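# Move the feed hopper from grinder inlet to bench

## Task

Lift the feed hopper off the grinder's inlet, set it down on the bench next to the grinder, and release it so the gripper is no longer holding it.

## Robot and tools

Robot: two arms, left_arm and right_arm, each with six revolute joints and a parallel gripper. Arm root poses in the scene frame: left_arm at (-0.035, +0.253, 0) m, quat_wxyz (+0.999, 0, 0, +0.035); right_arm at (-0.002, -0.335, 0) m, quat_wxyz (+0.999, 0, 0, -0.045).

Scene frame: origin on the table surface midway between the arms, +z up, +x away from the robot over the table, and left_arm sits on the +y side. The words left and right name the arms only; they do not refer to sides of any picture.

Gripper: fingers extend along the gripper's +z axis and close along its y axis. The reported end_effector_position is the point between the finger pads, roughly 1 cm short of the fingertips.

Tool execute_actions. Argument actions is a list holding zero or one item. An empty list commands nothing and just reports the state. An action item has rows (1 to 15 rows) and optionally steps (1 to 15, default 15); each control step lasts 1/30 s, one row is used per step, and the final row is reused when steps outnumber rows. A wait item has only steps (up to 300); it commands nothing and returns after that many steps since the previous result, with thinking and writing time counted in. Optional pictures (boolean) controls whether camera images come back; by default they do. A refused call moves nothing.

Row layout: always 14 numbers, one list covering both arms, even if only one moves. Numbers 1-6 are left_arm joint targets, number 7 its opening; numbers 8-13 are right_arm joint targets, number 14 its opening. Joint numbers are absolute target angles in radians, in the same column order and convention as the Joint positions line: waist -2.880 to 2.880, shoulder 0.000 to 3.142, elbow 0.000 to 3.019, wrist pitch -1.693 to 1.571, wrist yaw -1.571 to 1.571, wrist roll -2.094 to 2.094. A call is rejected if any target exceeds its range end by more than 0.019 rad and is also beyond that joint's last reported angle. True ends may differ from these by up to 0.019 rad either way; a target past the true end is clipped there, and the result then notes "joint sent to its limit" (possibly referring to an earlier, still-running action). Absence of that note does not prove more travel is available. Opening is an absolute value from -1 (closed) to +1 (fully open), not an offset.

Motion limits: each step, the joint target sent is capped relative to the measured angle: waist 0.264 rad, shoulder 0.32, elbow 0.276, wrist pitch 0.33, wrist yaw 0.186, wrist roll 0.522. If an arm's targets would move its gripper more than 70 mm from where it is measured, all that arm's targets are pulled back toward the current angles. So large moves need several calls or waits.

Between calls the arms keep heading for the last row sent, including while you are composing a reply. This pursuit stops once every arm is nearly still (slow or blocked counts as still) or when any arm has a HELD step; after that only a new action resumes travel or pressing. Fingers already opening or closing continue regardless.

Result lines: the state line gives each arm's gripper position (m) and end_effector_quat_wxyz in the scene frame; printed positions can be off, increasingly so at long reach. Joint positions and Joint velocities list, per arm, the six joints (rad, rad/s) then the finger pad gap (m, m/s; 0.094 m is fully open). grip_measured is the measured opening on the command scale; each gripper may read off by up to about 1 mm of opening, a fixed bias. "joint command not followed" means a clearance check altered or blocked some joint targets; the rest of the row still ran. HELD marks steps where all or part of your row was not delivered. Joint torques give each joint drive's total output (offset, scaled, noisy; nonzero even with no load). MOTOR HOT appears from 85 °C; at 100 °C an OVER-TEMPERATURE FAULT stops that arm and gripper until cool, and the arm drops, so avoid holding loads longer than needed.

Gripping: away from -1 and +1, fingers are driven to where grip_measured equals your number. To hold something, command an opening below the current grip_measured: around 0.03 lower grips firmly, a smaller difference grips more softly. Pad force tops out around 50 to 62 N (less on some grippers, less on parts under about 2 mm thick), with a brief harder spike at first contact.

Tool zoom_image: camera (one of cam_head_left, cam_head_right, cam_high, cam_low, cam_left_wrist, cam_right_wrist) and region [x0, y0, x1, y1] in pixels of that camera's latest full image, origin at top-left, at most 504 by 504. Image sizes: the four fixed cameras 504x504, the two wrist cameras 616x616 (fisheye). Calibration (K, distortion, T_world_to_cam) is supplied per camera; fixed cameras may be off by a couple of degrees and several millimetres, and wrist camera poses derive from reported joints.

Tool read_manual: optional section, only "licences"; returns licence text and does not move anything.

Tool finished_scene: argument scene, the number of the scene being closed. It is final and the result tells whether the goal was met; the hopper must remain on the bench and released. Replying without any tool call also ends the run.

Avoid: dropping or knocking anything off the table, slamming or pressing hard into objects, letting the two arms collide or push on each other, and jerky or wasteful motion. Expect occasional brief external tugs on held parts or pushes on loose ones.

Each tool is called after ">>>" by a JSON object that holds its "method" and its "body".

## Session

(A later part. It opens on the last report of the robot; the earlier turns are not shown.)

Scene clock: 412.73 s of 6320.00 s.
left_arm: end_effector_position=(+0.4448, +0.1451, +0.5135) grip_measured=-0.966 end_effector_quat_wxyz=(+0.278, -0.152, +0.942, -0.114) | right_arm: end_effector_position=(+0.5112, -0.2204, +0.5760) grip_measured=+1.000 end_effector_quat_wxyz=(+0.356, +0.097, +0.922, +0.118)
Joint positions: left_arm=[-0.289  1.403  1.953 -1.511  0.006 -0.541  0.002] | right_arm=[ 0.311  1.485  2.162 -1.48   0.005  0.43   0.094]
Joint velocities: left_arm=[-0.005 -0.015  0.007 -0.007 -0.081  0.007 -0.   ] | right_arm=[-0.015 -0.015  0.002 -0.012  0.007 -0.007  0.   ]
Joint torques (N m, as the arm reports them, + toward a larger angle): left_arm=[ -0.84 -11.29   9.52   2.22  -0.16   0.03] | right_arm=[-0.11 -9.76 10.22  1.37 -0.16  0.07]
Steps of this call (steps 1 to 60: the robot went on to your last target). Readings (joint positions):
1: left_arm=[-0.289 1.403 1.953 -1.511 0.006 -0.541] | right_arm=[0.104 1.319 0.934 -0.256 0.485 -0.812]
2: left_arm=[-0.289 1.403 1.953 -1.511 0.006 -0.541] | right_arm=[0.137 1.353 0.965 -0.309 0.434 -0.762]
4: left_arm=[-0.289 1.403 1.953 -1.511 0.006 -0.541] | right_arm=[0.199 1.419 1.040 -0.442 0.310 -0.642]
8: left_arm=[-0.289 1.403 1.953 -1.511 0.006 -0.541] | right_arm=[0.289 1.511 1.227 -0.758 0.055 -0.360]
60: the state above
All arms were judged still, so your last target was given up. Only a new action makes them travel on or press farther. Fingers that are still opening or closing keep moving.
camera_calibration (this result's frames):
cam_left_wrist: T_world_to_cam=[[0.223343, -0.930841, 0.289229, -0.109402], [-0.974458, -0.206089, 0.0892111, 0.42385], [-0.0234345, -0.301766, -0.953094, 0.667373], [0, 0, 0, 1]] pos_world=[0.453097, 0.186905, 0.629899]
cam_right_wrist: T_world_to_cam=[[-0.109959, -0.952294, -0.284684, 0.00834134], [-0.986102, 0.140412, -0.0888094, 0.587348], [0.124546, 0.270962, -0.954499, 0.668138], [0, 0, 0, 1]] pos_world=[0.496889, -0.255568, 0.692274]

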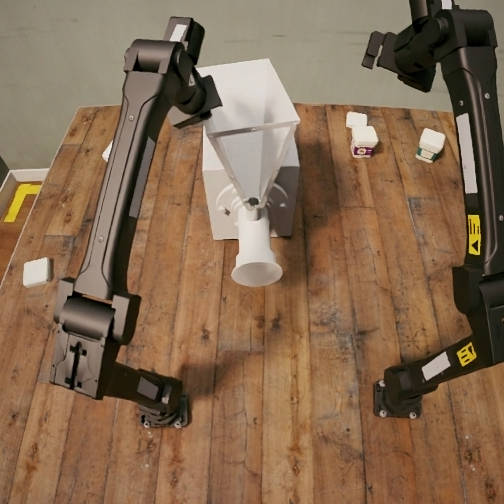

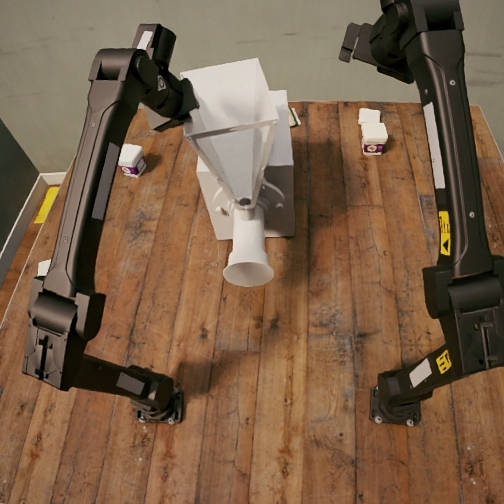

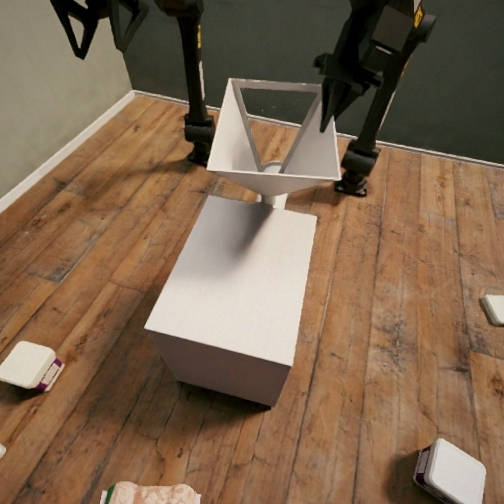

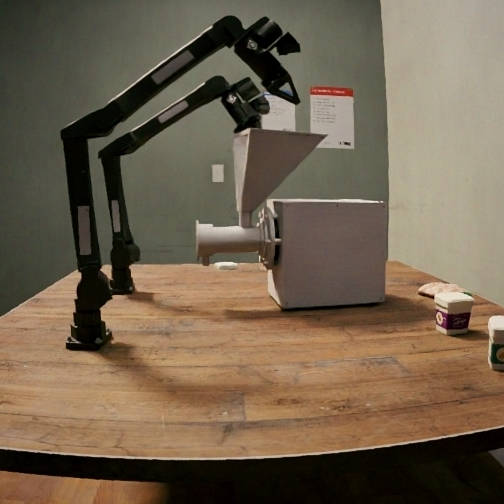

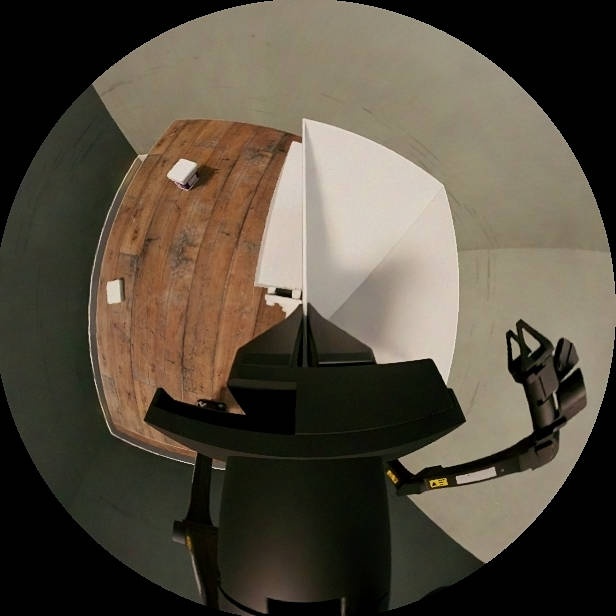

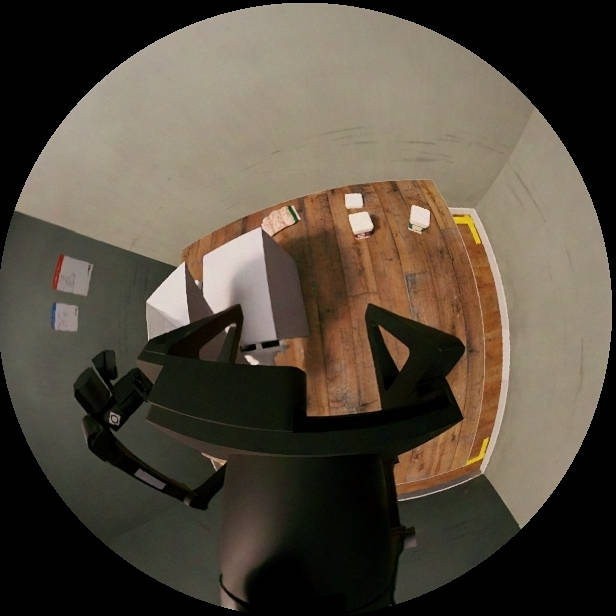

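>>> {"method": "execute_actions", "body": {"actions": [{"rows": [[-0.28, 1.395, 1.95, -1.49, 0.002, -0.54, -1, 0.33, 1.50, 2.19, -1.50, 0.0, 0.44, 0.4],[-0.28, 1.395, 1.95, -1.49, 0.002, -0.54, -1, 0.36, 1.50, 2.19, -1.51, 0.0, 0.44, 0.4],[-0.28, 1.395, 1.95, -1.49, 0.002, -0.54, -1, 0.39, 1.50, 2.19, -1.52, 0.0, 0.44, 0.4],[-0.28, 1.395, 1.95, -1.49, 0.002, -0.54, -1, 0.42, 1.50, 2.19, -1.53, 0.0, 0.44, 0.4],[-0.28, 1.395, 1.95, -1.49, 0.002, -0.54, -1, 0.45, 1.50, 2.19, -1.53, 0.0, 0.44, 0.4],[-0.28, 1.395, 1.95, -1.49, 0.002, -0.54, -1, 0.48, 1.50, 2.19, -1.53, 0.0, 0.44, 0.4],[-0.28, 1.395, 1.95, -1.49, 0.002, -0.54, -1, 0.51, 1.50, 2.19, -1.53, 0.0, 0.44, 0.4],[-0.28, 1.395, 1.95, -1.49, 0.002, -0.54, -1, 0.54, 1.50, 2.19, -1.53, 0.0, 0.44, 0.4],[-0.28, 1.395, 1.95, -1.49, 0.002, -0.54, -1, 0.565, 1.50, 2.19, -1.53, 0.0, 0.44, 0.4],[-0.28, 1.395, 1.95, -1.49, 0.002, -0.54, -1, 0.59, 1.50, 2.19, -1.53, 0.0, 0.44, 0.4],[-0.28, 1.395, 1.95, -1.49, 0.002, -0.54, -1, 0.61, 1.50, 2.19, -1.53, 0.0, 0.44, 0.4],[-0.28, 1.395, 1.95, -1.49, 0.002, -0.54, -1, 0.625, 1.50, 2.19, -1.53, 0.0, 0.44, 0.4],[-0.28, 1.395, 1.95, -1.49, 0.002, -0.54, -1, 0.638, 1.50, 2.19, -1.53, 0.0, 0.44, 0.4],[-0.28, 1.395, 1.95, -1.49, 0.002, -0.54, -1, 0.645, 1.50, 2.19, -1.53, 0.0, 0.44, 0.4]], "steps": 15}], "pictures": false}}

>>> {"method": "execute_actions", "body": {"actions": [{"steps": 15}]}}

Scene clock: 423.03 s of 6320.00 s.
left_arm: end_effector_position=(+0.4448, +0.1451, +0.5135) grip_measured=-0.966 end_effector_quat_wxyz=(+0.278, -0.152, +0.942, -0.114) | right_arm: end_effector_position=(+0.4388, -0.0592, +0.5681) grip_measured=+0.403 end_effector_quat_wxyz=(+0.312, -0.060, +0.933, +0.168)
Joint positions: left_arm=[-0.289  1.403  1.953 -1.511  0.006 -0.541  0.002] | right_arm=[ 0.65   1.488  2.162 -1.52   0.     0.431  0.066]
Joint velocities: left_arm=[ 0.005  0.005 -0.007  0.012 -0.037  0.007  0.   ] | right_arm=[ 0.269  0.005 -0.002 -0.032  0.022 -0.022  0.   ]
Joint torques (N m, as the arm reports them, + toward a larger angle): left_arm=[ -0.79 -11.29   9.52   2.22  -0.17   0.03] | right_arm=[-0.55 -9.96 10.09  1.27  0.06  0.07]
Steps of this call (steps 1 to 90: nothing new was sent; then 6.80 s passed at rest; steps 91 to 105: all 15 steps of this action). Readings (joint positions):
91: left_arm=[-0.289 1.403 1.953 -1.511 0.006 -0.541] | right_arm=[0.312 1.485 2.162 -1.482 0.005 0.430]
92: left_arm=[-0.289 1.403 1.953 -1.511 0.006 -0.541] | right_arm=[0.315 1.485 2.162 -1.487 0.005 0.430]
94: left_arm=[-0.289 1.403 1.953 -1.511 0.006 -0.541] | right_arm=[0.336 1.485 2.162 -1.502 0.005 0.430]
98: left_arm=[-0.289 1.403 1.953 -1.511 0.006 -0.541] | right_arm=[0.455 1.485 2.162 -1.518 0.005 0.431]
105: the state above

Scene clock: 423.53 s of 6320.00 s.
left_arm: end_effector_position=(+0.4448, +0.1451, +0.5135) grip_measured=-0.966 end_effector_quat_wxyz=(+0.278, -0.152, +0.942, -0.114) | right_arm: end_effector_position=(+0.4370, -0.0565, +0.5680) grip_measured=+0.403 end_effector_quat_wxyz=(+0.312, -0.063, +0.933, +0.169)
Joint positions: left_arm=[-0.289  1.403  1.953 -1.511  0.006 -0.541  0.002] | right_arm=[ 0.656  1.488  2.162 -1.52   0.     0.431  0.066]
Joint velocities: left_arm=[-0.005  0.005 -0.012  0.012  0.066 -0.022 -0.   ] | right_arm=[-0.005 -0.015 -0.017  0.007 -0.022 -0.037 -0.001]
Joint torques (N m, as the arm reports them, + toward a larger angle): left_arm=[ -0.84 -11.27   9.52   2.23  -0.17   0.03] | right_arm=[ 0.3  -9.77  9.81  1.25 -0.05  0.09]
Steps of this call (steps 1 to 15: the robot went on to your last target). Readings (joint positions):
1: left_arm=[-0.289 1.403 1.953 -1.511 0.006 -0.541] | right_arm=[0.656 1.488 2.162 -1.520 0.000 0.431]
2: left_arm=[-0.289 1.403 1.953 -1.511 0.006 -0.541] | right_arm=[0.657 1.488 2.162 -1.520 0.000 0.431]
4: left_arm=[-0.289 1.403 1.953 -1.511 0.006 -0.541] | right_arm=[0.656 1.488 2.162 -1.520 0.000 0.431]
8: left_arm=[-0.289 1.403 1.953 -1.511 0.006 -0.541] | right_arm=[0.656 1.488 2.162 -1.520 0.000 0.431]
15: the state above
All arms were judged still, so your last target was given up. Only a new action makes them travel on or press farther. Fingers that are still opening or closing keep moving.
camera_calibration (this result's frames):
cam_left_wrist: T_world_to_cam=[[0.223343, -0.930841, 0.289229, -0.109402], [-0.974458, -0.206089, 0.0892111, 0.42385], [-0.0234345, -0.301766, -0.953094, 0.667373], [0, 0, 0, 1]] pos_world=[0.453097, 0.186905, 0.629899]
cam_right_wrist: T_world_to_cam=[[0.20931, -0.938548, -0.274438, 0.00938874], [-0.977783, -0.204147, -0.0475826, 0.443936], [-0.011367, 0.2783, -0.960427, 0.688499], [0, 0, 0, 1]] pos_world=[0.439934, -0.0921693, 0.684953]

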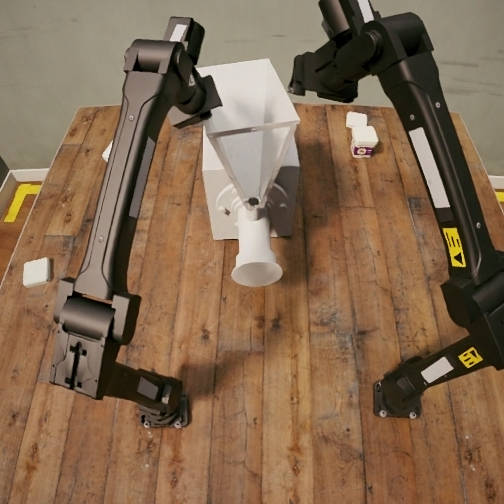

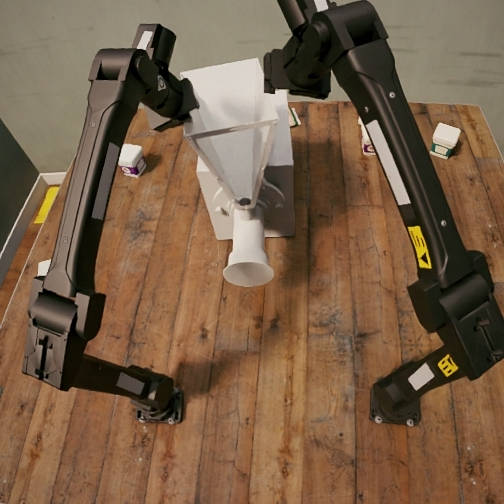

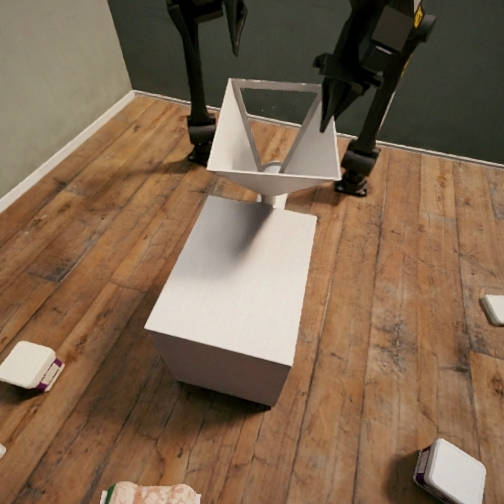

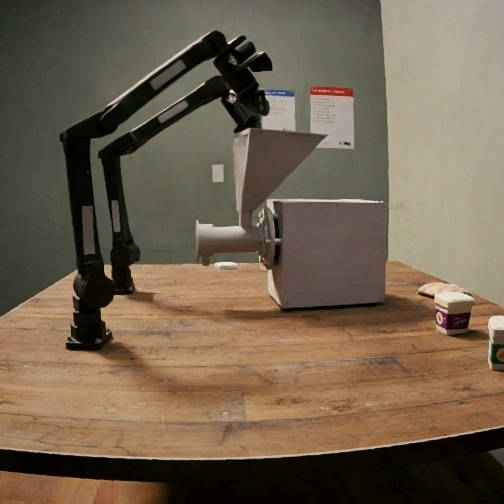

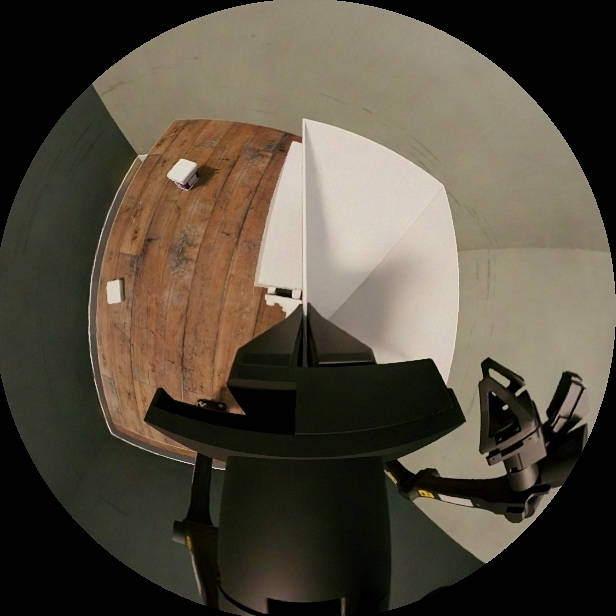

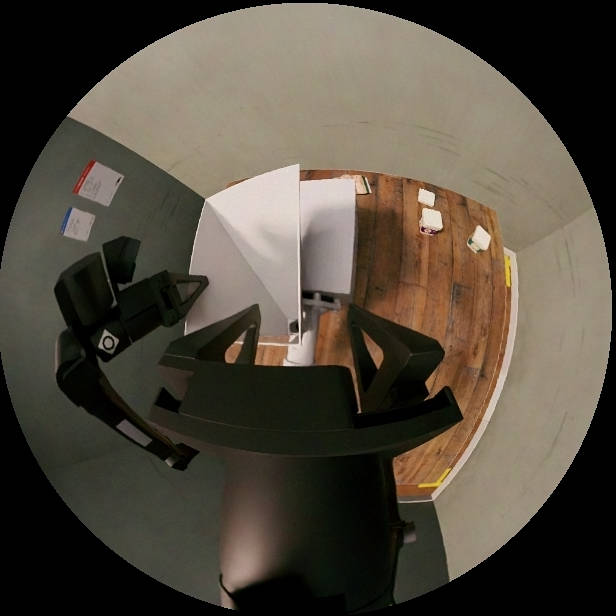

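>>> {"method": "zoom_image", "body": {"camera": "cam_right_wrist", "region": [200, 150, 400, 380]}}

Region (200, 150, 400, 380) of cam_right_wrist's 616x616 image, scaled by 2.191, with more detail than that image has; it fills the left 438 columns of this view, and the rest is white.

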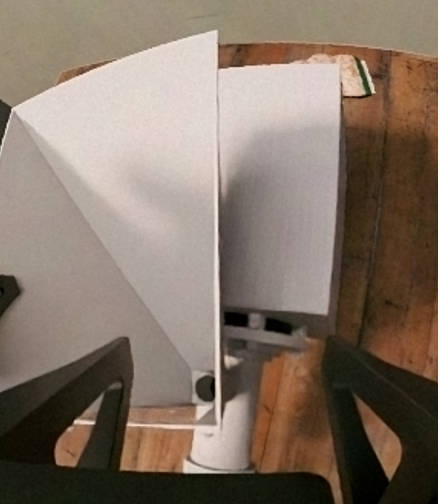

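>>> {"method": "execute_actions", "body": {"actions": [{"rows": [[-0.28, 1.395, 1.95, -1.49, 0.002, -0.54, -1, 0.66, 1.502, 2.16, -1.50, 0.0, 0.44, 0.4],[-0.28, 1.395, 1.95, -1.49, 0.002, -0.54, -1, 0.67, 1.505, 2.15, -1.488, 0.0, 0.44, 0.4],[-0.28, 1.395, 1.95, -1.49, 0.002, -0.54, -1, 0.673, 1.507, 2.14, -1.476, 0.0, 0.44, 0.4],[-0.28, 1.395, 1.95, -1.49, 0.002, -0.54, -1, 0.673, 1.51, 2.13, -1.464, 0.0, 0.44, 0.4],[-0.28, 1.395, 1.95, -1.49, 0.002, -0.54, -1, 0.673, 1.512, 2.12, -1.452, 0.0, 0.44, 0.4],[-0.28, 1.395, 1.95, -1.49, 0.002, -0.54, -1, 0.673, 1.514, 2.11, -1.44, 0.0, 0.44, 0.4],[-0.28, 1.395, 1.95, -1.49, 0.002, -0.54, -1, 0.673, 1.517, 2.10, -1.428, 0.0, 0.44, 0.4],[-0.28, 1.395, 1.95, -1.49, 0.002, -0.54, -1, 0.673, 1.519, 2.09, -1.416, 0.0, 0.44, 0.4],[-0.28, 1.395, 1.95, -1.49, 0.002, -0.54, -1, 0.673, 1.521, 2.08, -1.404, 0.0, 0.44, 0.4],[-0.28, 1.395, 1.95, -1.49, 0.002, -0.54, -1, 0.673, 1.523, 2.07, -1.392, 0.0, 0.44, 0.4],[-0.28, 1.395, 1.95, -1.49, 0.002, -0.54, -1, 0.673, 1.526, 2.06, -1.38, 0.0, 0.44, 0.4],[-0.28, 1.395, 1.95, -1.49, 0.002, -0.54, -1, 0.673, 1.528, 2.05, -1.368, 0.0, 0.44, 0.4],[-0.28, 1.395, 1.95, -1.49, 0.002, -0.54, -1, 0.673, 1.53, 2.04, -1.357, 0.0, 0.44, 0.4]], "steps": 15}], "pictures": false}}

>>> {"method": "execute_actions", "body": {"actions": [{"steps": 12}]}}

Scene clock: 443.87 s of 6320.00 s.
left_arm: end_effector_position=(+0.4448, +0.1451, +0.5135) grip_measured=-0.966 end_effector_quat_wxyz=(+0.278, -0.152, +0.942, -0.114) | right_arm: end_effector_position=(+0.4683, -0.0334, +0.5238) grip_measured=+0.403 end_effector_quat_wxyz=(+0.311, -0.065, +0.933, +0.170)
Joint positions: left_arm=[-0.289  1.403  1.953 -1.511  0.006 -0.541  0.002] | right_arm=[ 0.661  1.511  2.047 -1.382  0.     0.431  0.066]
Joint velocities: left_arm=[-0.015 -0.005 -0.002  0.007  0.051 -0.066  0.   ] | right_arm=[-0.015  0.132 -0.159  0.11  -0.007  0.066  0.001]
Joint torques (N m, as the arm reports them, + toward a larger angle): left_arm=[ -0.78 -11.29   9.51   2.22  -0.16   0.03] | right_arm=[  1.43 -11.63   8.82   1.96   0.04   0.12]
Steps of this call (steps 1 to 90: nothing new was sent; then 16.83 s passed at rest; steps 91 to 105: all 15 steps of this action). Readings (joint positions):
91: left_arm=[-0.289 1.403 1.953 -1.511 0.006 -0.541] | right_arm=[0.656 1.488 2.162 -1.520 0.000 0.431]
92: left_arm=[-0.289 1.403 1.953 -1.511 0.006 -0.541] | right_arm=[0.656 1.488 2.161 -1.516 0.000 0.431]
94: left_arm=[-0.289 1.403 1.953 -1.511 0.006 -0.541] | right_arm=[0.656 1.488 2.153 -1.500 0.000 0.431]
98: left_arm=[-0.289 1.403 1.953 -1.511 0.006 -0.541] | right_arm=[0.660 1.489 2.115 -1.455 0.000 0.431]
105: the state above

Scene clock: 444.27 s of 6320.00 s.
left_arm: end_effector_position=(+0.4448, +0.1451, +0.5135) grip_measured=-0.966 end_effector_quat_wxyz=(+0.278, -0.152, +0.942, -0.114) | right_arm: end_effector_position=(+0.4750, -0.0291, +0.5110) grip_measured=+0.403 end_effector_quat_wxyz=(+0.304, -0.066, +0.936, +0.166)
Joint positions: left_arm=[-0.289  1.403  1.953 -1.511  0.006 -0.541  0.002] | right_arm=[ 0.661  1.527  2.036 -1.373  0.     0.431  0.066]
Joint velocities: left_arm=[ 0.005  0.005 -0.007  0.002 -0.007 -0.022 -0.   ] | right_arm=[-0.005 -0.005  0.012 -0.002 -0.081 -0.051 -0.   ]
Joint torques (N m, as the arm reports them, + toward a larger angle): left_arm=[ -0.81 -11.28   9.52   2.25  -0.17   0.03] | right_arm=[  1.32 -12.53   8.78   2.04  -0.02   0.04]
Steps of this call (steps 1 to 12: the robot went on to your last target). Readings (joint positions):
1: left_arm=[-0.289 1.403 1.953 -1.511 0.006 -0.541] | right_arm=[0.661 1.515 2.043 -1.379 0.000 0.431]
2: left_arm=[-0.289 1.403 1.953 -1.511 0.006 -0.541] | right_arm=[0.661 1.520 2.040 -1.377 0.000 0.431]
4: left_arm=[-0.289 1.403 1.953 -1.511 0.006 -0.541] | right_arm=[0.661 1.526 2.037 -1.375 0.000 0.431]
8: left_arm=[-0.289 1.403 1.953 -1.511 0.006 -0.541] | right_arm=[0.661 1.527 2.036 -1.374 0.000 0.431]
12: the state above
camera_calibration (this result's frames):
cam_left_wrist: T_world_to_cam=[[0.223343, -0.930841, 0.289229, -0.109402], [-0.974458, -0.206089, 0.0892111, 0.42385], [-0.0234345, -0.301766, -0.953094, 0.667373], [0, 0, 0, 1]] pos_world=[0.453097, 0.186905, 0.629899]
cam_right_wrist: T_world_to_cam=[[0.20978, -0.940185, -0.268412, 0.00822082], [-0.97736, -0.209379, -0.0304585, 0.474866], [-0.0275634, 0.268725, -0.962822, 0.635211], [0, 0, 0, 1]] pos_world=[0.479899, -0.0635409, 0.628266]

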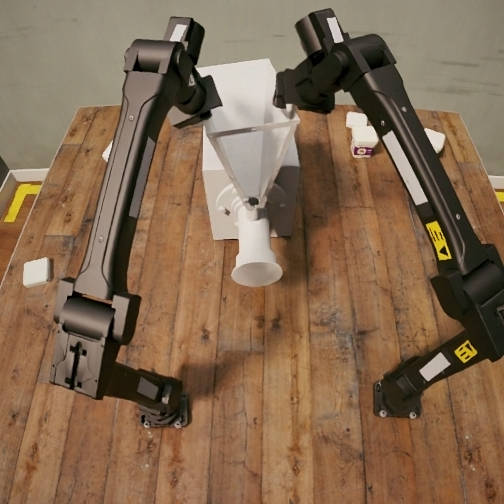

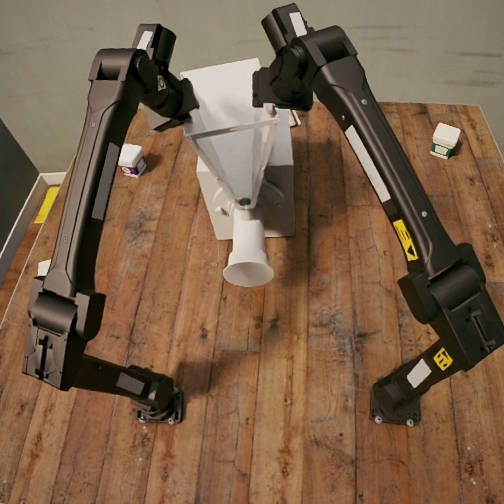

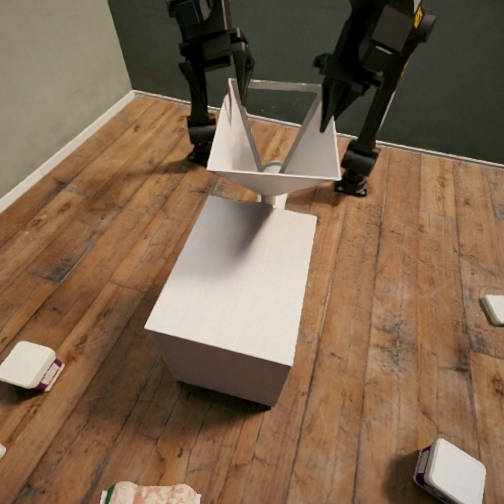

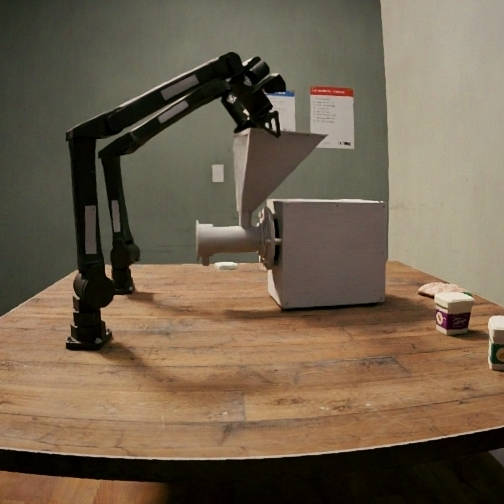

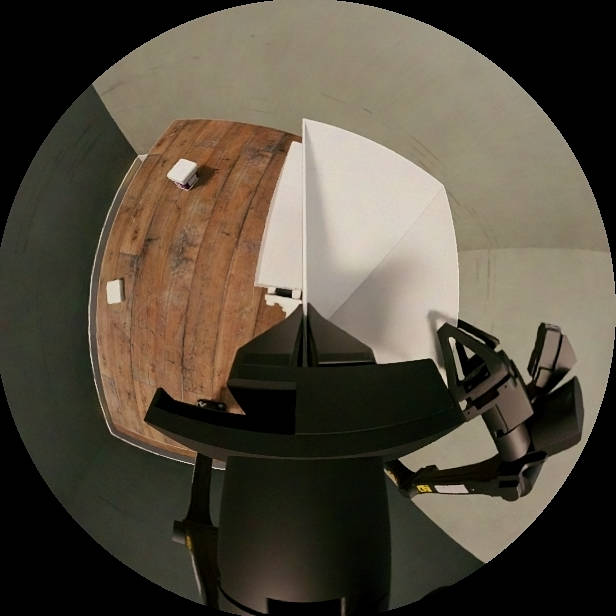

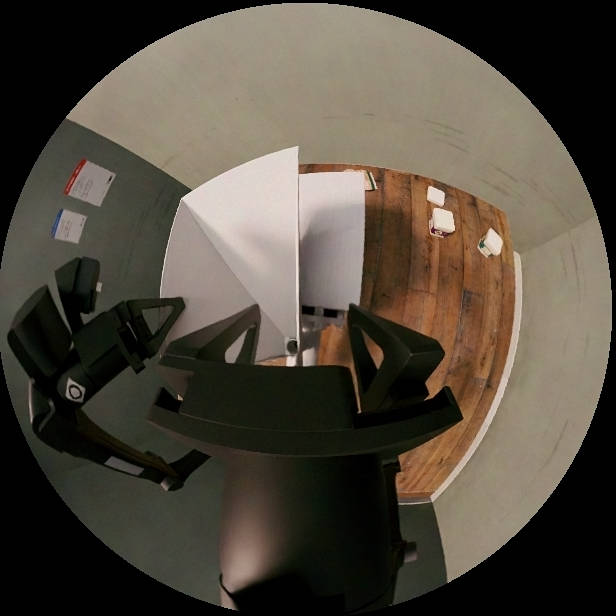

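>>> {"method": "zoom_image", "body": {"camera": "cam_low", "region": [215, 70, 335, 170]}}

>>> {"method": "zoom_image", "body": {"camera": "cam_right_wrist", "region": [230, 130, 380, 380]}}

Region (215, 70, 335, 170) of cam_low's 504x504 image, scaled by 4.200, with more detail than that image has.

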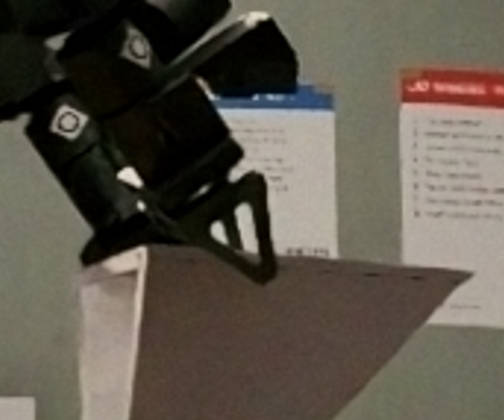

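Region (230, 130, 380, 380) of cam_right_wrist's 616x616 image, scaled by 2.016, with more detail than that image has; it fills the left 302 columns of this view, and the rest is white.

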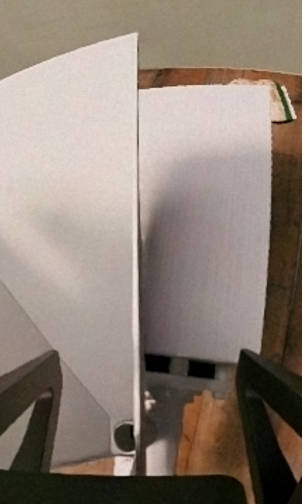

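>>> {"method": "execute_actions", "body": {"actions": [{"rows": [[-0.28, 1.395, 1.95, -1.49, 0.002, -0.54, -1, 0.677, 1.532, 2.034, -1.348, 0.0, 0.44, 0.2],[-0.28, 1.395, 1.95, -1.49, 0.002, -0.54, -1, 0.681, 1.534, 2.028, -1.339, 0.0, 0.44, 0.0],[-0.28, 1.395, 1.95, -1.49, 0.002, -0.54, -1, 0.681, 1.536, 2.022, -1.33, 0.0, 0.44, -0.2],[-0.28, 1.395, 1.95, -1.49, 0.002, -0.54, -1, 0.681, 1.538, 2.016, -1.321, 0.0, 0.44, -0.4],[-0.28, 1.395, 1.95, -1.49, 0.002, -0.54, -1, 0.681, 1.54, 2.01, -1.312, 0.0, 0.44, -0.55],[-0.28, 1.395, 1.95, -1.49, 0.002, -0.54, -1, 0.681, 1.54, 2.004, -1.303, 0.0, 0.44, -0.55],[-0.28, 1.395, 1.95, -1.49, 0.002, -0.54, -1, 0.681, 1.54, 1.998, -1.295, 0.0, 0.44, -0.55],[-0.28, 1.395, 1.95, -1.49, 0.002, -0.54, -1, 0.681, 1.54, 1.992, -1.288, 0.0, 0.44, -0.55],[-0.28, 1.395, 1.95, -1.49, 0.002, -0.54, -1, 0.681, 1.54, 1.988, -1.282, 0.0, 0.44, -0.55]], "steps": 15}], "pictures": false}}

>>> {"method": "execute_actions", "body": {"actions": [{"steps": 10}]}}

Scene clock: 456.97 s of 6320.00 s.
left_arm: end_effector_position=(+0.4448, +0.1451, +0.5135) grip_measured=-0.966 end_effector_quat_wxyz=(+0.278, -0.152, +0.942, -0.114) | right_arm: end_effector_position=(+0.4838, -0.0174, +0.4981) grip_measured=-0.547 end_effector_quat_wxyz=(+0.313, -0.069, +0.931, +0.173)
Joint positions: left_arm=[-0.289  1.403  1.953 -1.511  0.006 -0.541  0.002] | right_arm=[ 0.669  1.528  1.988 -1.3    0.     0.431  0.021]
Joint velocities: left_arm=[-0.005 -0.005  0.012 -0.002 -0.037  0.007  0.   ] | right_arm=[ 0.005 -0.005  0.002  0.027 -0.125 -0.081  0.   ]
Joint torques (N m, as the arm reports them, + toward a larger angle): left_arm=[ -0.84 -11.29   9.51   2.23  -0.16   0.03] | right_arm=[  1.55 -12.6    8.6    2.01  -0.01   0.07]
Steps of this call (steps 1 to 30: the robot went on to your last target; steps 31 to 90: nothing new was sent; then 9.20 s passed at rest; steps 91 to 105: all 15 steps of this action). Readings (joint positions):
91: left_arm=[-0.289 1.403 1.953 -1.511 0.006 -0.541] | right_arm=[0.661 1.527 2.036 -1.372 0.000 0.431]
92: left_arm=[-0.289 1.403 1.953 -1.511 0.006 -0.541] | right_arm=[0.661 1.527 2.036 -1.367 0.000 0.431]
94: left_arm=[-0.289 1.403 1.953 -1.511 0.006 -0.541] | right_arm=[0.664 1.527 2.031 -1.353 0.000 0.431]
98: left_arm=[-0.289 1.403 1.953 -1.511 0.006 -0.541] | right_arm=[0.669 1.527 2.008 -1.318 0.000 0.431]
105: the state above

Scene clock: 457.30 s of 6320.00 s.
left_arm: end_effector_position=(+0.4448, +0.1451, +0.5135) grip_measured=-0.966 end_effector_quat_wxyz=(+0.278, -0.152, +0.942, -0.114) | right_arm: end_effector_position=(+0.4840, -0.0172, +0.4984) grip_measured=-0.547 end_effector_quat_wxyz=(+0.313, -0.069, +0.931, +0.173)
Joint positions: left_arm=[-0.289  1.403  1.953 -1.511  0.006 -0.541  0.002] | right_arm=[ 0.669  1.528  1.988 -1.298  0.     0.431  0.021]
Joint velocities: left_arm=[ 0.015 -0.005  0.002 -0.012  0.051 -0.037  0.001] | right_arm=[-0.015  0.005 -0.022 -0.002 -0.037 -0.007  0.   ]
Joint torques (N m, as the arm reports them, + toward a larger angle): left_arm=[ -0.86 -11.27   9.52   2.24  -0.17   0.03] | right_arm=[  1.65 -11.27   8.65   2.21   0.     0.14]
Steps of this call (steps 1 to 10: the robot went on to your last target). Readings (joint positions):
1: left_arm=[-0.289 1.403 1.953 -1.511 0.006 -0.541] | right_arm=[0.669 1.528 1.988 -1.299 0.000 0.431]
2: left_arm=[-0.289 1.403 1.953 -1.511 0.006 -0.541] | right_arm=[0.669 1.528 1.988 -1.299 0.000 0.431]
4: left_arm=[-0.289 1.403 1.953 -1.511 0.006 -0.541] | right_arm=[0.669 1.528 1.988 -1.298 0.000 0.431]
8: left_arm=[-0.289 1.403 1.953 -1.511 0.006 -0.541] | right_arm=[0.669 1.528 1.988 -1.298 0.000 0.431]
10: the state above
camera_calibration (this result's frames):
cam_left_wrist: T_world_to_cam=[[0.223343, -0.930841, 0.289229, -0.109402], [-0.974458, -0.206089, 0.0892111, 0.42385], [-0.0234345, -0.301766, -0.953094, 0.667373], [0, 0, 0, 1]] pos_world=[0.453097, 0.186905, 0.629899]
cam_right_wrist: T_world_to_cam=[[0.223851, -0.934491, -0.276797, 0.0115202], [-0.974578, -0.217353, -0.0543568, 0.496185], [-0.00936671, 0.281928, -0.95939, 0.609779], [0, 0, 0, 1]] pos_world=[0.486704, -0.0533012, 0.615175]

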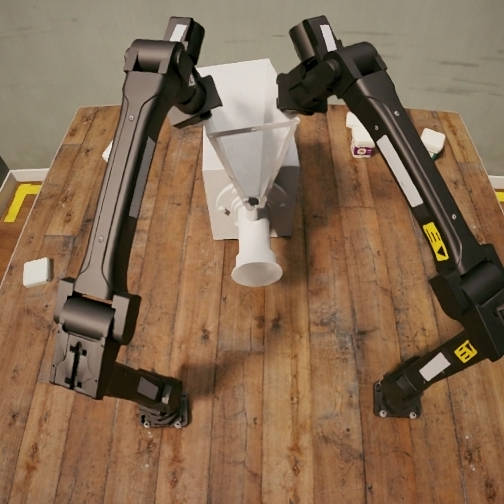

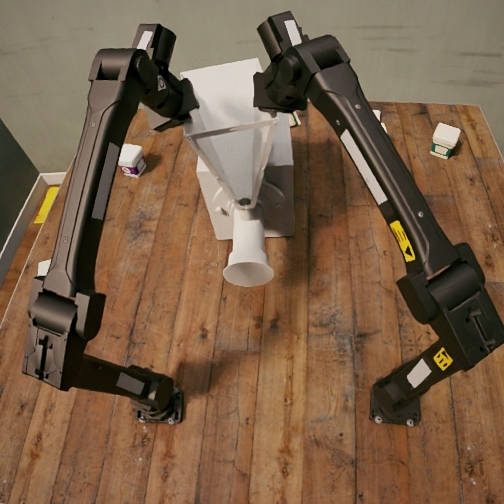

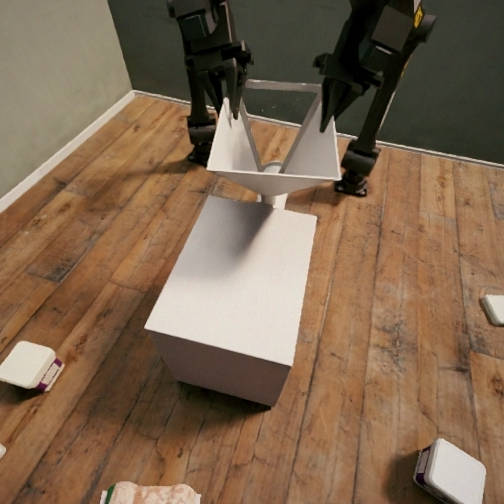

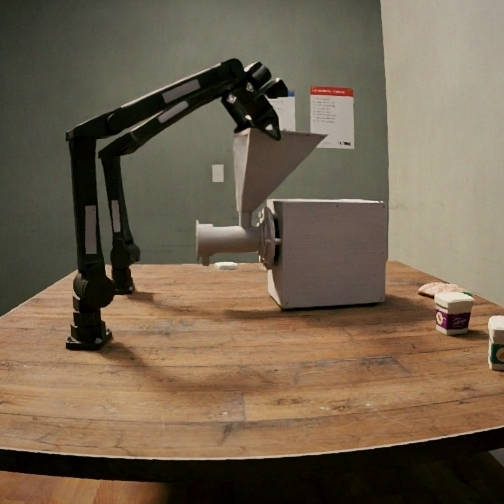

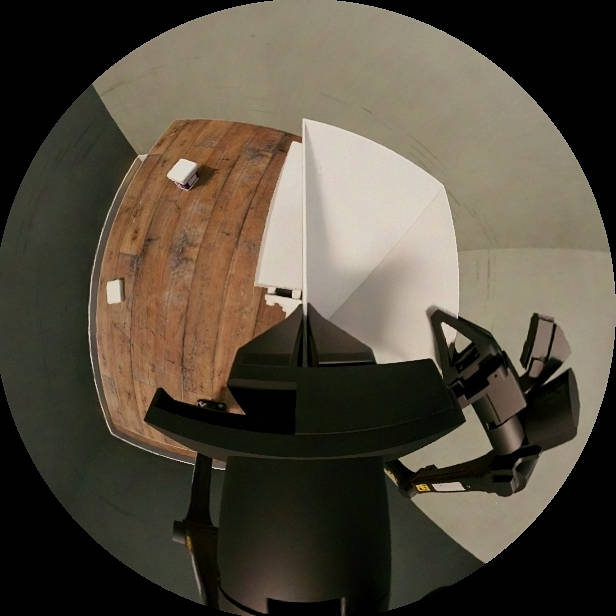

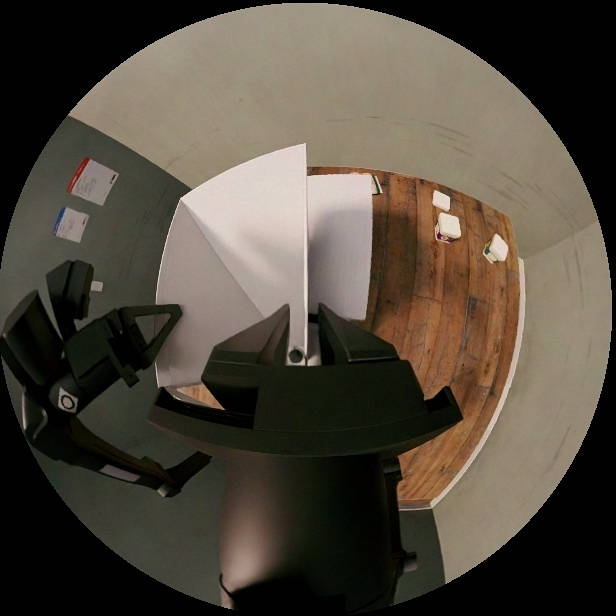

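>>> {"method": "zoom_image", "body": {"camera": "cam_low", "region": [230, 85, 310, 155]}}

>>> {"method": "zoom_image", "body": {"camera": "cam_right_wrist", "region": [255, 270, 355, 380]}}

Region (230, 85, 310, 155) of cam_low's 504x504 image, scaled by 6.300, with more detail than that image has; it fills the top 441 rows of this view, and the rest is white.

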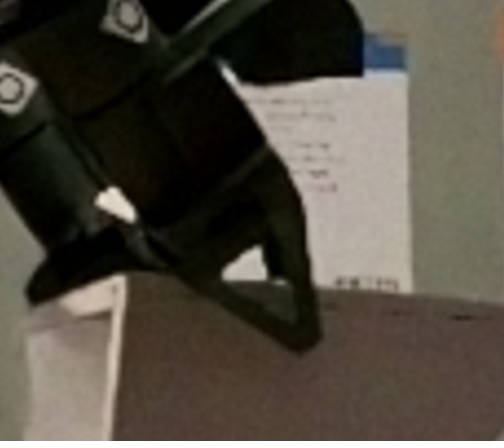

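Region (255, 270, 355, 380) of cam_right_wrist's 616x616 image, scaled by 4.582, with more detail than that image has; it fills the left 458 columns of this view, and the rest is white.

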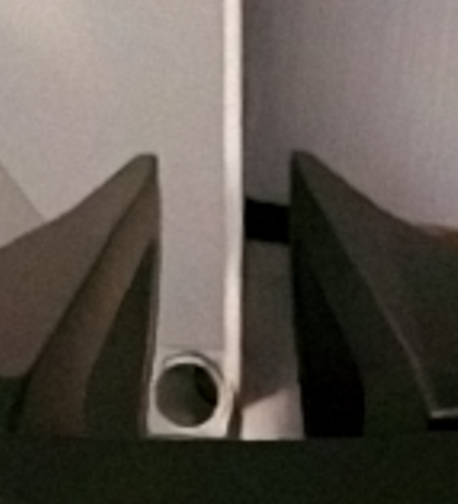

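>>> {"method": "execute_actions", "body": {"actions": [{"rows": [[-0.28, 1.395, 1.95, -1.49, 0.002, -0.54, -1, 0.675, 1.535, 1.988, -1.285, 0.0, 0.44, -0.62],[-0.28, 1.395, 1.95, -1.49, 0.002, -0.54, -1, 0.672, 1.535, 1.988, -1.285, 0.0, 0.44, -0.69],[-0.28, 1.395, 1.95, -1.49, 0.002, -0.54, -1, 0.669, 1.535, 1.988, -1.285, 0.0, 0.44, -0.75],[-0.28, 1.395, 1.95, -1.49, 0.002, -0.54, -1, 0.667, 1.535, 1.988, -1.285, 0.0, 0.44, -0.80],[-0.28, 1.395, 1.95, -1.49, 0.002, -0.54, -1, 0.667, 1.535, 1.988, -1.285, 0.0, 0.44, -0.84],[-0.28, 1.395, 1.95, -1.49, 0.002, -0.54, -1, 0.667, 1.535, 1.988, -1.285, 0.0, 0.44, -0.87],[-0.28, 1.395, 1.95, -1.49, 0.002, -0.54, -1, 0.667, 1.535, 1.988, -1.285, 0.0, 0.44, -0.89],[-0.28, 1.395, 1.95, -1.49, 0.002, -0.54, -1, 0.667, 1.535, 1.988, -1.285, 0.0, 0.44, -0.91],[-0.28, 1.395, 1.95, -1.49, 0.002, -0.54, -1, 0.667, 1.535, 1.988, -1.285, 0.0, 0.44, -0.93],[-0.28, 1.395, 1.95, -1.49, 0.002, -0.54, -1, 0.667, 1.535, 1.988, -1.285, 0.0, 0.44, -0.95],[-0.28, 1.395, 1.95, -1.49, 0.002, -0.54, -1, 0.667, 1.535, 1.988, -1.285, 0.0, 0.44, -0.97],[-0.28, 1.395, 1.95, -1.49, 0.002, -0.54, -1, 0.667, 1.535, 1.988, -1.285, 0.0, 0.44, -1.0]], "steps": 15}], "pictures": false}}

Scene clock: 472.27 s of 6320.00 s.
left_arm: end_effector_position=(+0.4446, +0.1456, +0.5134) grip_measured=-0.966 end_effector_quat_wxyz=(+0.278, -0.152, +0.942, -0.113) | right_arm: end_effector_position=(+0.4843, -0.0177, +0.4984) grip_measured=-0.970 end_effector_quat_wxyz=(+0.313, -0.066, +0.931, +0.173)
Joint positions: left_arm=[-0.288  1.402  1.952 -1.511  0.004 -0.541  0.002] | right_arm=[ 0.669  1.528  1.988 -1.298  0.002  0.438  0.001]
Joint velocities: left_arm=[ 0.005 -0.005  0.012 -0.002  0.022 -0.022 -0.001] | right_arm=[ 0.005 -0.015  0.002  0.007 -0.037 -0.037  0.001]
Joint torques (N m, as the arm reports them, + toward a larger angle): left_arm=[ -0.83 -11.32   9.62   2.23  -0.12   0.02] | right_arm=[  0.63 -11.7    8.9    2.13  -0.06  -0.09]
Steps of this call (steps 1 to 15: the robot went on to your last target; steps 16 to 90: nothing new was sent; then 11.47 s passed at rest; steps 91 to 105: all 15 steps of this action). Readings (joint positions):
91: left_arm=[-0.289 1.403 1.953 -1.511 0.006 -0.541] | right_arm=[0.669 1.528 1.988 -1.298 0.000 0.431]
92: left_arm=[-0.289 1.403 1.953 -1.511 0.006 -0.541] | right_arm=[0.669 1.528 1.988 -1.298 0.000 0.431]
94: left_arm=[-0.289 1.403 1.953 -1.511 0.006 -0.541] | right_arm=[0.669 1.528 1.988 -1.298 0.000 0.431]
98: left_arm=[-0.289 1.403 1.953 -1.511 0.005 -0.541] | right_arm=[0.669 1.528 1.988 -1.298 0.000 0.431]
105: the state above

>>> {"method": "execute_actions", "body": {"actions": [{"rows": [[-0.285, 1.392, 1.97, -1.49, 0.003, -0.54, -1, 0.668, 1.53, 2.0, -1.283, 0.001, 0.438, -1],[-0.285, 1.389, 1.985, -1.49, 0.003, -0.54, -1, 0.668, 1.525, 2.012, -1.281, 0.001, 0.438, -1],[-0.285, 1.386, 1.998, -1.49, 0.003, -0.54, -1, 0.668, 1.52, 2.024, -1.279, 0.001, 0.438, -1],[-0.285, 1.383, 2.008, -1.49, 0.003, -0.54, -1, 0.668, 1.515, 2.034, -1.277, 0.001, 0.438, -1],[-0.285, 1.38, 2.018, -1.49, 0.003, -0.54, -1, 0.668, 1.51, 2.044, -1.275, 0.001, 0.438, -1],[-0.285, 1.377, 2.027, -1.49, 0.003, -0.54, -1, 0.668, 1.505, 2.053, -1.273, 0.001, 0.438, -1],[-0.285, 1.374, 2.036, -1.489, 0.003, -0.54, -1, 0.668, 1.5, 2.062, -1.271, 0.001, 0.438, -1],[-0.285, 1.376, 2.042, -1.493, 0.003, -0.54, -1, 0.668, 1.502, 2.068, -1.275, 0.001, 0.438, -1],[-0.285, 1.378, 2.048, -1.497, 0.003, -0.54, -1, 0.668, 1.504, 2.074, -1.279, 0.001, 0.438, -1],[-0.285, 1.38, 2.054, -1.501, 0.003, -0.54, -1, 0.668, 1.506, 2.079, -1.283, 0.001, 0.438, -1],[-0.285, 1.383, 2.06, -1.505, 0.003, -0.54, -1, 0.668, 1.508, 2.085, -1.287, 0.001, 0.438, -1],[-0.285, 1.385, 2.066, -1.509, 0.003, -0.54, -1, 0.668, 1.51, 2.091, -1.29, 0.001, 0.438, -1],[-0.285, 1.387, 2.072, -1.512, 0.003, -0.54, -1, 0.668, 1.511, 2.097, -1.294, 0.001, 0.438, -1],[-0.285, 1.389, 2.078, -1.516, 0.003, -0.54, -1, 0.668, 1.513, 2.102, -1.298, 0.001, 0.438, -1],[-0.285, 1.391, 2.084, -1.52, 0.003, -0.54, -1, 0.668, 1.515, 2.108, -1.302, 0.001, 0.438, -1]], "steps": 15}], "pictures": false}}

>>> {"method": "execute_actions", "body": {"actions": [{"steps": 10}]}}

Scene clock: 492.43 s of 6320.00 s.
left_arm: end_effector_position=(+0.4447, +0.1456, +0.5155) grip_measured=-0.966 end_effector_quat_wxyz=(+0.275, -0.153, +0.943, -0.112) | right_arm: end_effector_position=(+0.4831, -0.0184, +0.5007) grip_measured=-0.970 end_effector_quat_wxyz=(+0.312, -0.064, +0.932, +0.174)
Joint positions: left_arm=[-0.288  1.412  1.973 -1.529  0.004 -0.541  0.002] | right_arm=[ 0.669  1.528  1.996 -1.307  0.002  0.441  0.001]
Joint velocities: left_arm=[-0.005  0.093  0.144 -0.115 -0.066  0.007  0.   ] | right_arm=[-0.005  0.015  0.066 -0.129 -0.022 -0.037 -0.001]
Joint torques (N m, as the arm reports them, + toward a larger angle): left_arm=[ -1.17 -12.9   19.8    2.05  -0.05   0.05] | right_arm=[  0.21 -14.93  17.07   1.81  -0.1   -0.1 ]
Steps of this call (steps 1 to 15: the robot went on to your last target; steps 16 to 90: nothing new was sent; then 16.67 s passed at rest; steps 91 to 105: all 15 steps of this action). Readings (joint positions):
91: left_arm=[-0.288 1.402 1.952 -1.511 0.004 -0.541] | right_arm=[0.669 1.528 1.988 -1.298 0.002 0.439]
92: left_arm=[-0.288 1.402 1.952 -1.511 0.004 -0.541] | right_arm=[0.669 1.528 1.988 -1.298 0.002 0.439]
94: left_arm=[-0.288 1.402 1.952 -1.511 0.004 -0.541] | right_arm=[0.669 1.528 1.988 -1.298 0.002 0.439]
98: left_arm=[-0.288 1.401 1.955 -1.511 0.004 -0.541] | right_arm=[0.669 1.528 1.989 -1.298 0.002 0.440]
105: the state above

Scene clock: 492.77 s of 6320.00 s.
left_arm: end_effector_position=(+0.4449, +0.1456, +0.5154) grip_measured=-0.966 end_effector_quat_wxyz=(+0.272, -0.153, +0.944, -0.111) | right_arm: end_effector_position=(+0.4829, -0.0185, +0.5008) grip_measured=-0.970 end_effector_quat_wxyz=(+0.310, -0.063, +0.933, +0.173)
Joint positions: left_arm=[-0.288  1.417  1.979 -1.537  0.004 -0.541  0.002] | right_arm=[ 0.669  1.531  2.001 -1.314  0.002  0.443  0.001]
Joint velocities: left_arm=[-0.005 -0.015  0.007 -0.007 -0.022 -0.007 -0.   ] | right_arm=[-0.024 -0.015  0.007  0.002  0.066 -0.081  0.   ]
Joint torques (N m, as the arm reports them, + toward a larger angle): left_arm=[ -1.29 -12.65  19.78   2.02  -0.06   0.04] | right_arm=[  0.39 -14.4   17.2    1.76   0.    -0.06]
Steps of this call (steps 1 to 10: the robot went on to your last target). Readings (joint positions):
1: left_arm=[-0.288 1.415 1.976 -1.533 0.004 -0.541] | right_arm=[0.669 1.529 1.998 -1.310 0.002 0.442]
2: left_arm=[-0.288 1.416 1.978 -1.535 0.004 -0.541] | right_arm=[0.669 1.530 1.999 -1.312 0.002 0.442]
4: left_arm=[-0.288 1.417 1.979 -1.537 0.004 -0.541] | right_arm=[0.669 1.531 2.001 -1.314 0.002 0.443]
8: left_arm=[-0.288 1.417 1.979 -1.537 0.004 -0.541] | right_arm=[0.669 1.531 2.001 -1.314 0.002 0.443]
10: the state above
camera_calibration (this result's frames):
cam_left_wrist: T_world_to_cam=[[0.228979, -0.931522, 0.282553, -0.108516], [-0.972771, -0.208284, 0.101655, 0.416986], [-0.035843, -0.298136, -0.95385, 0.674704], [0, 0, 0, 1]] pos_world=[0.454663, 0.18692, 0.631839]
cam_right_wrist: T_world_to_cam=[[0.211935, -0.936015, -0.280998, 0.0190465], [-0.977175, -0.207257, -0.0466265, 0.492514], [-0.0145957, 0.284466, -0.958575, 0.614623], [0, 0, 0, 1]] pos_world=[0.486206, -0.0549343, 0.617479]

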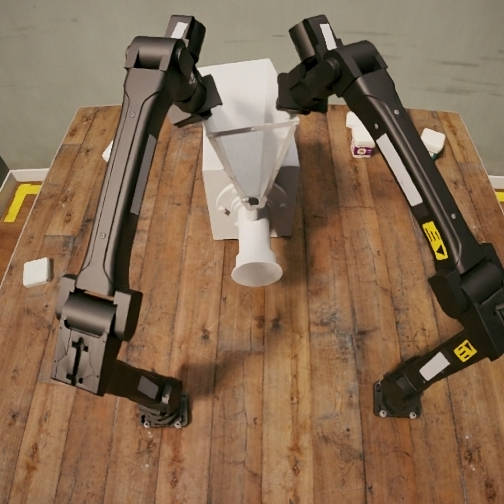

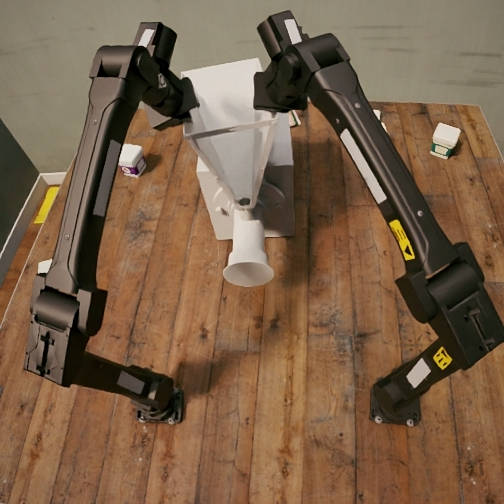

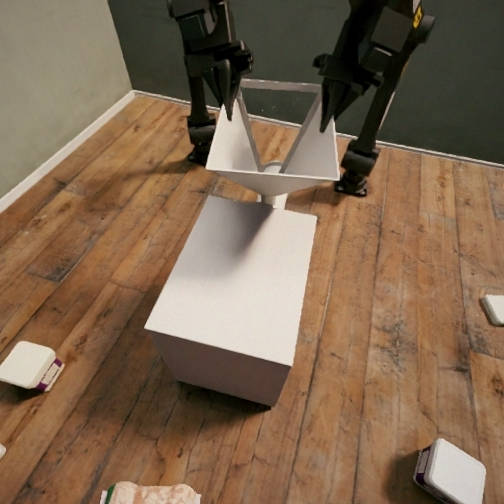

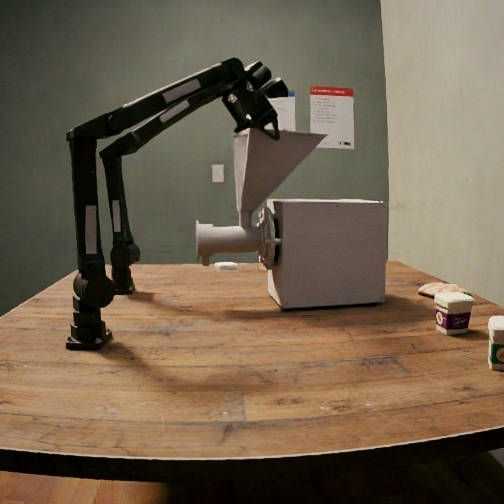

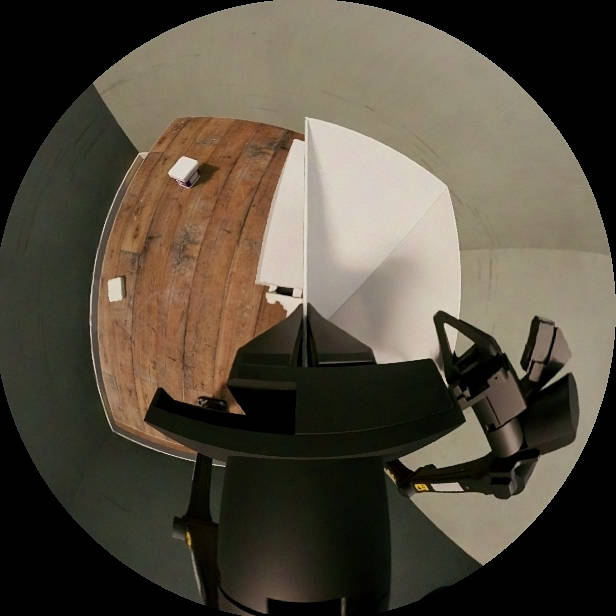

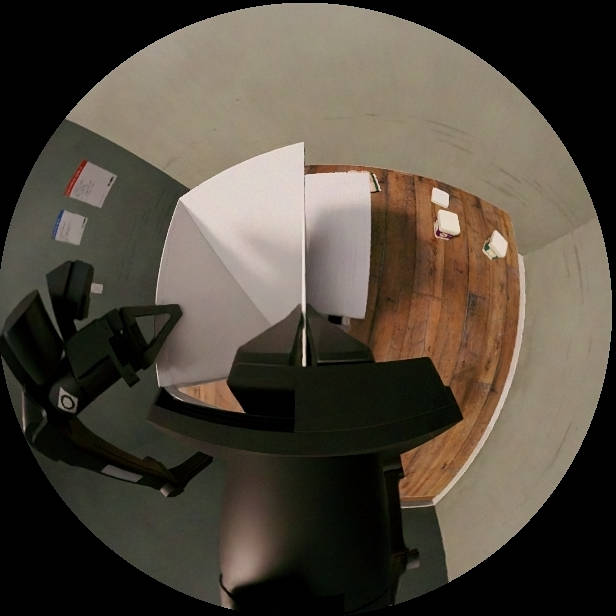

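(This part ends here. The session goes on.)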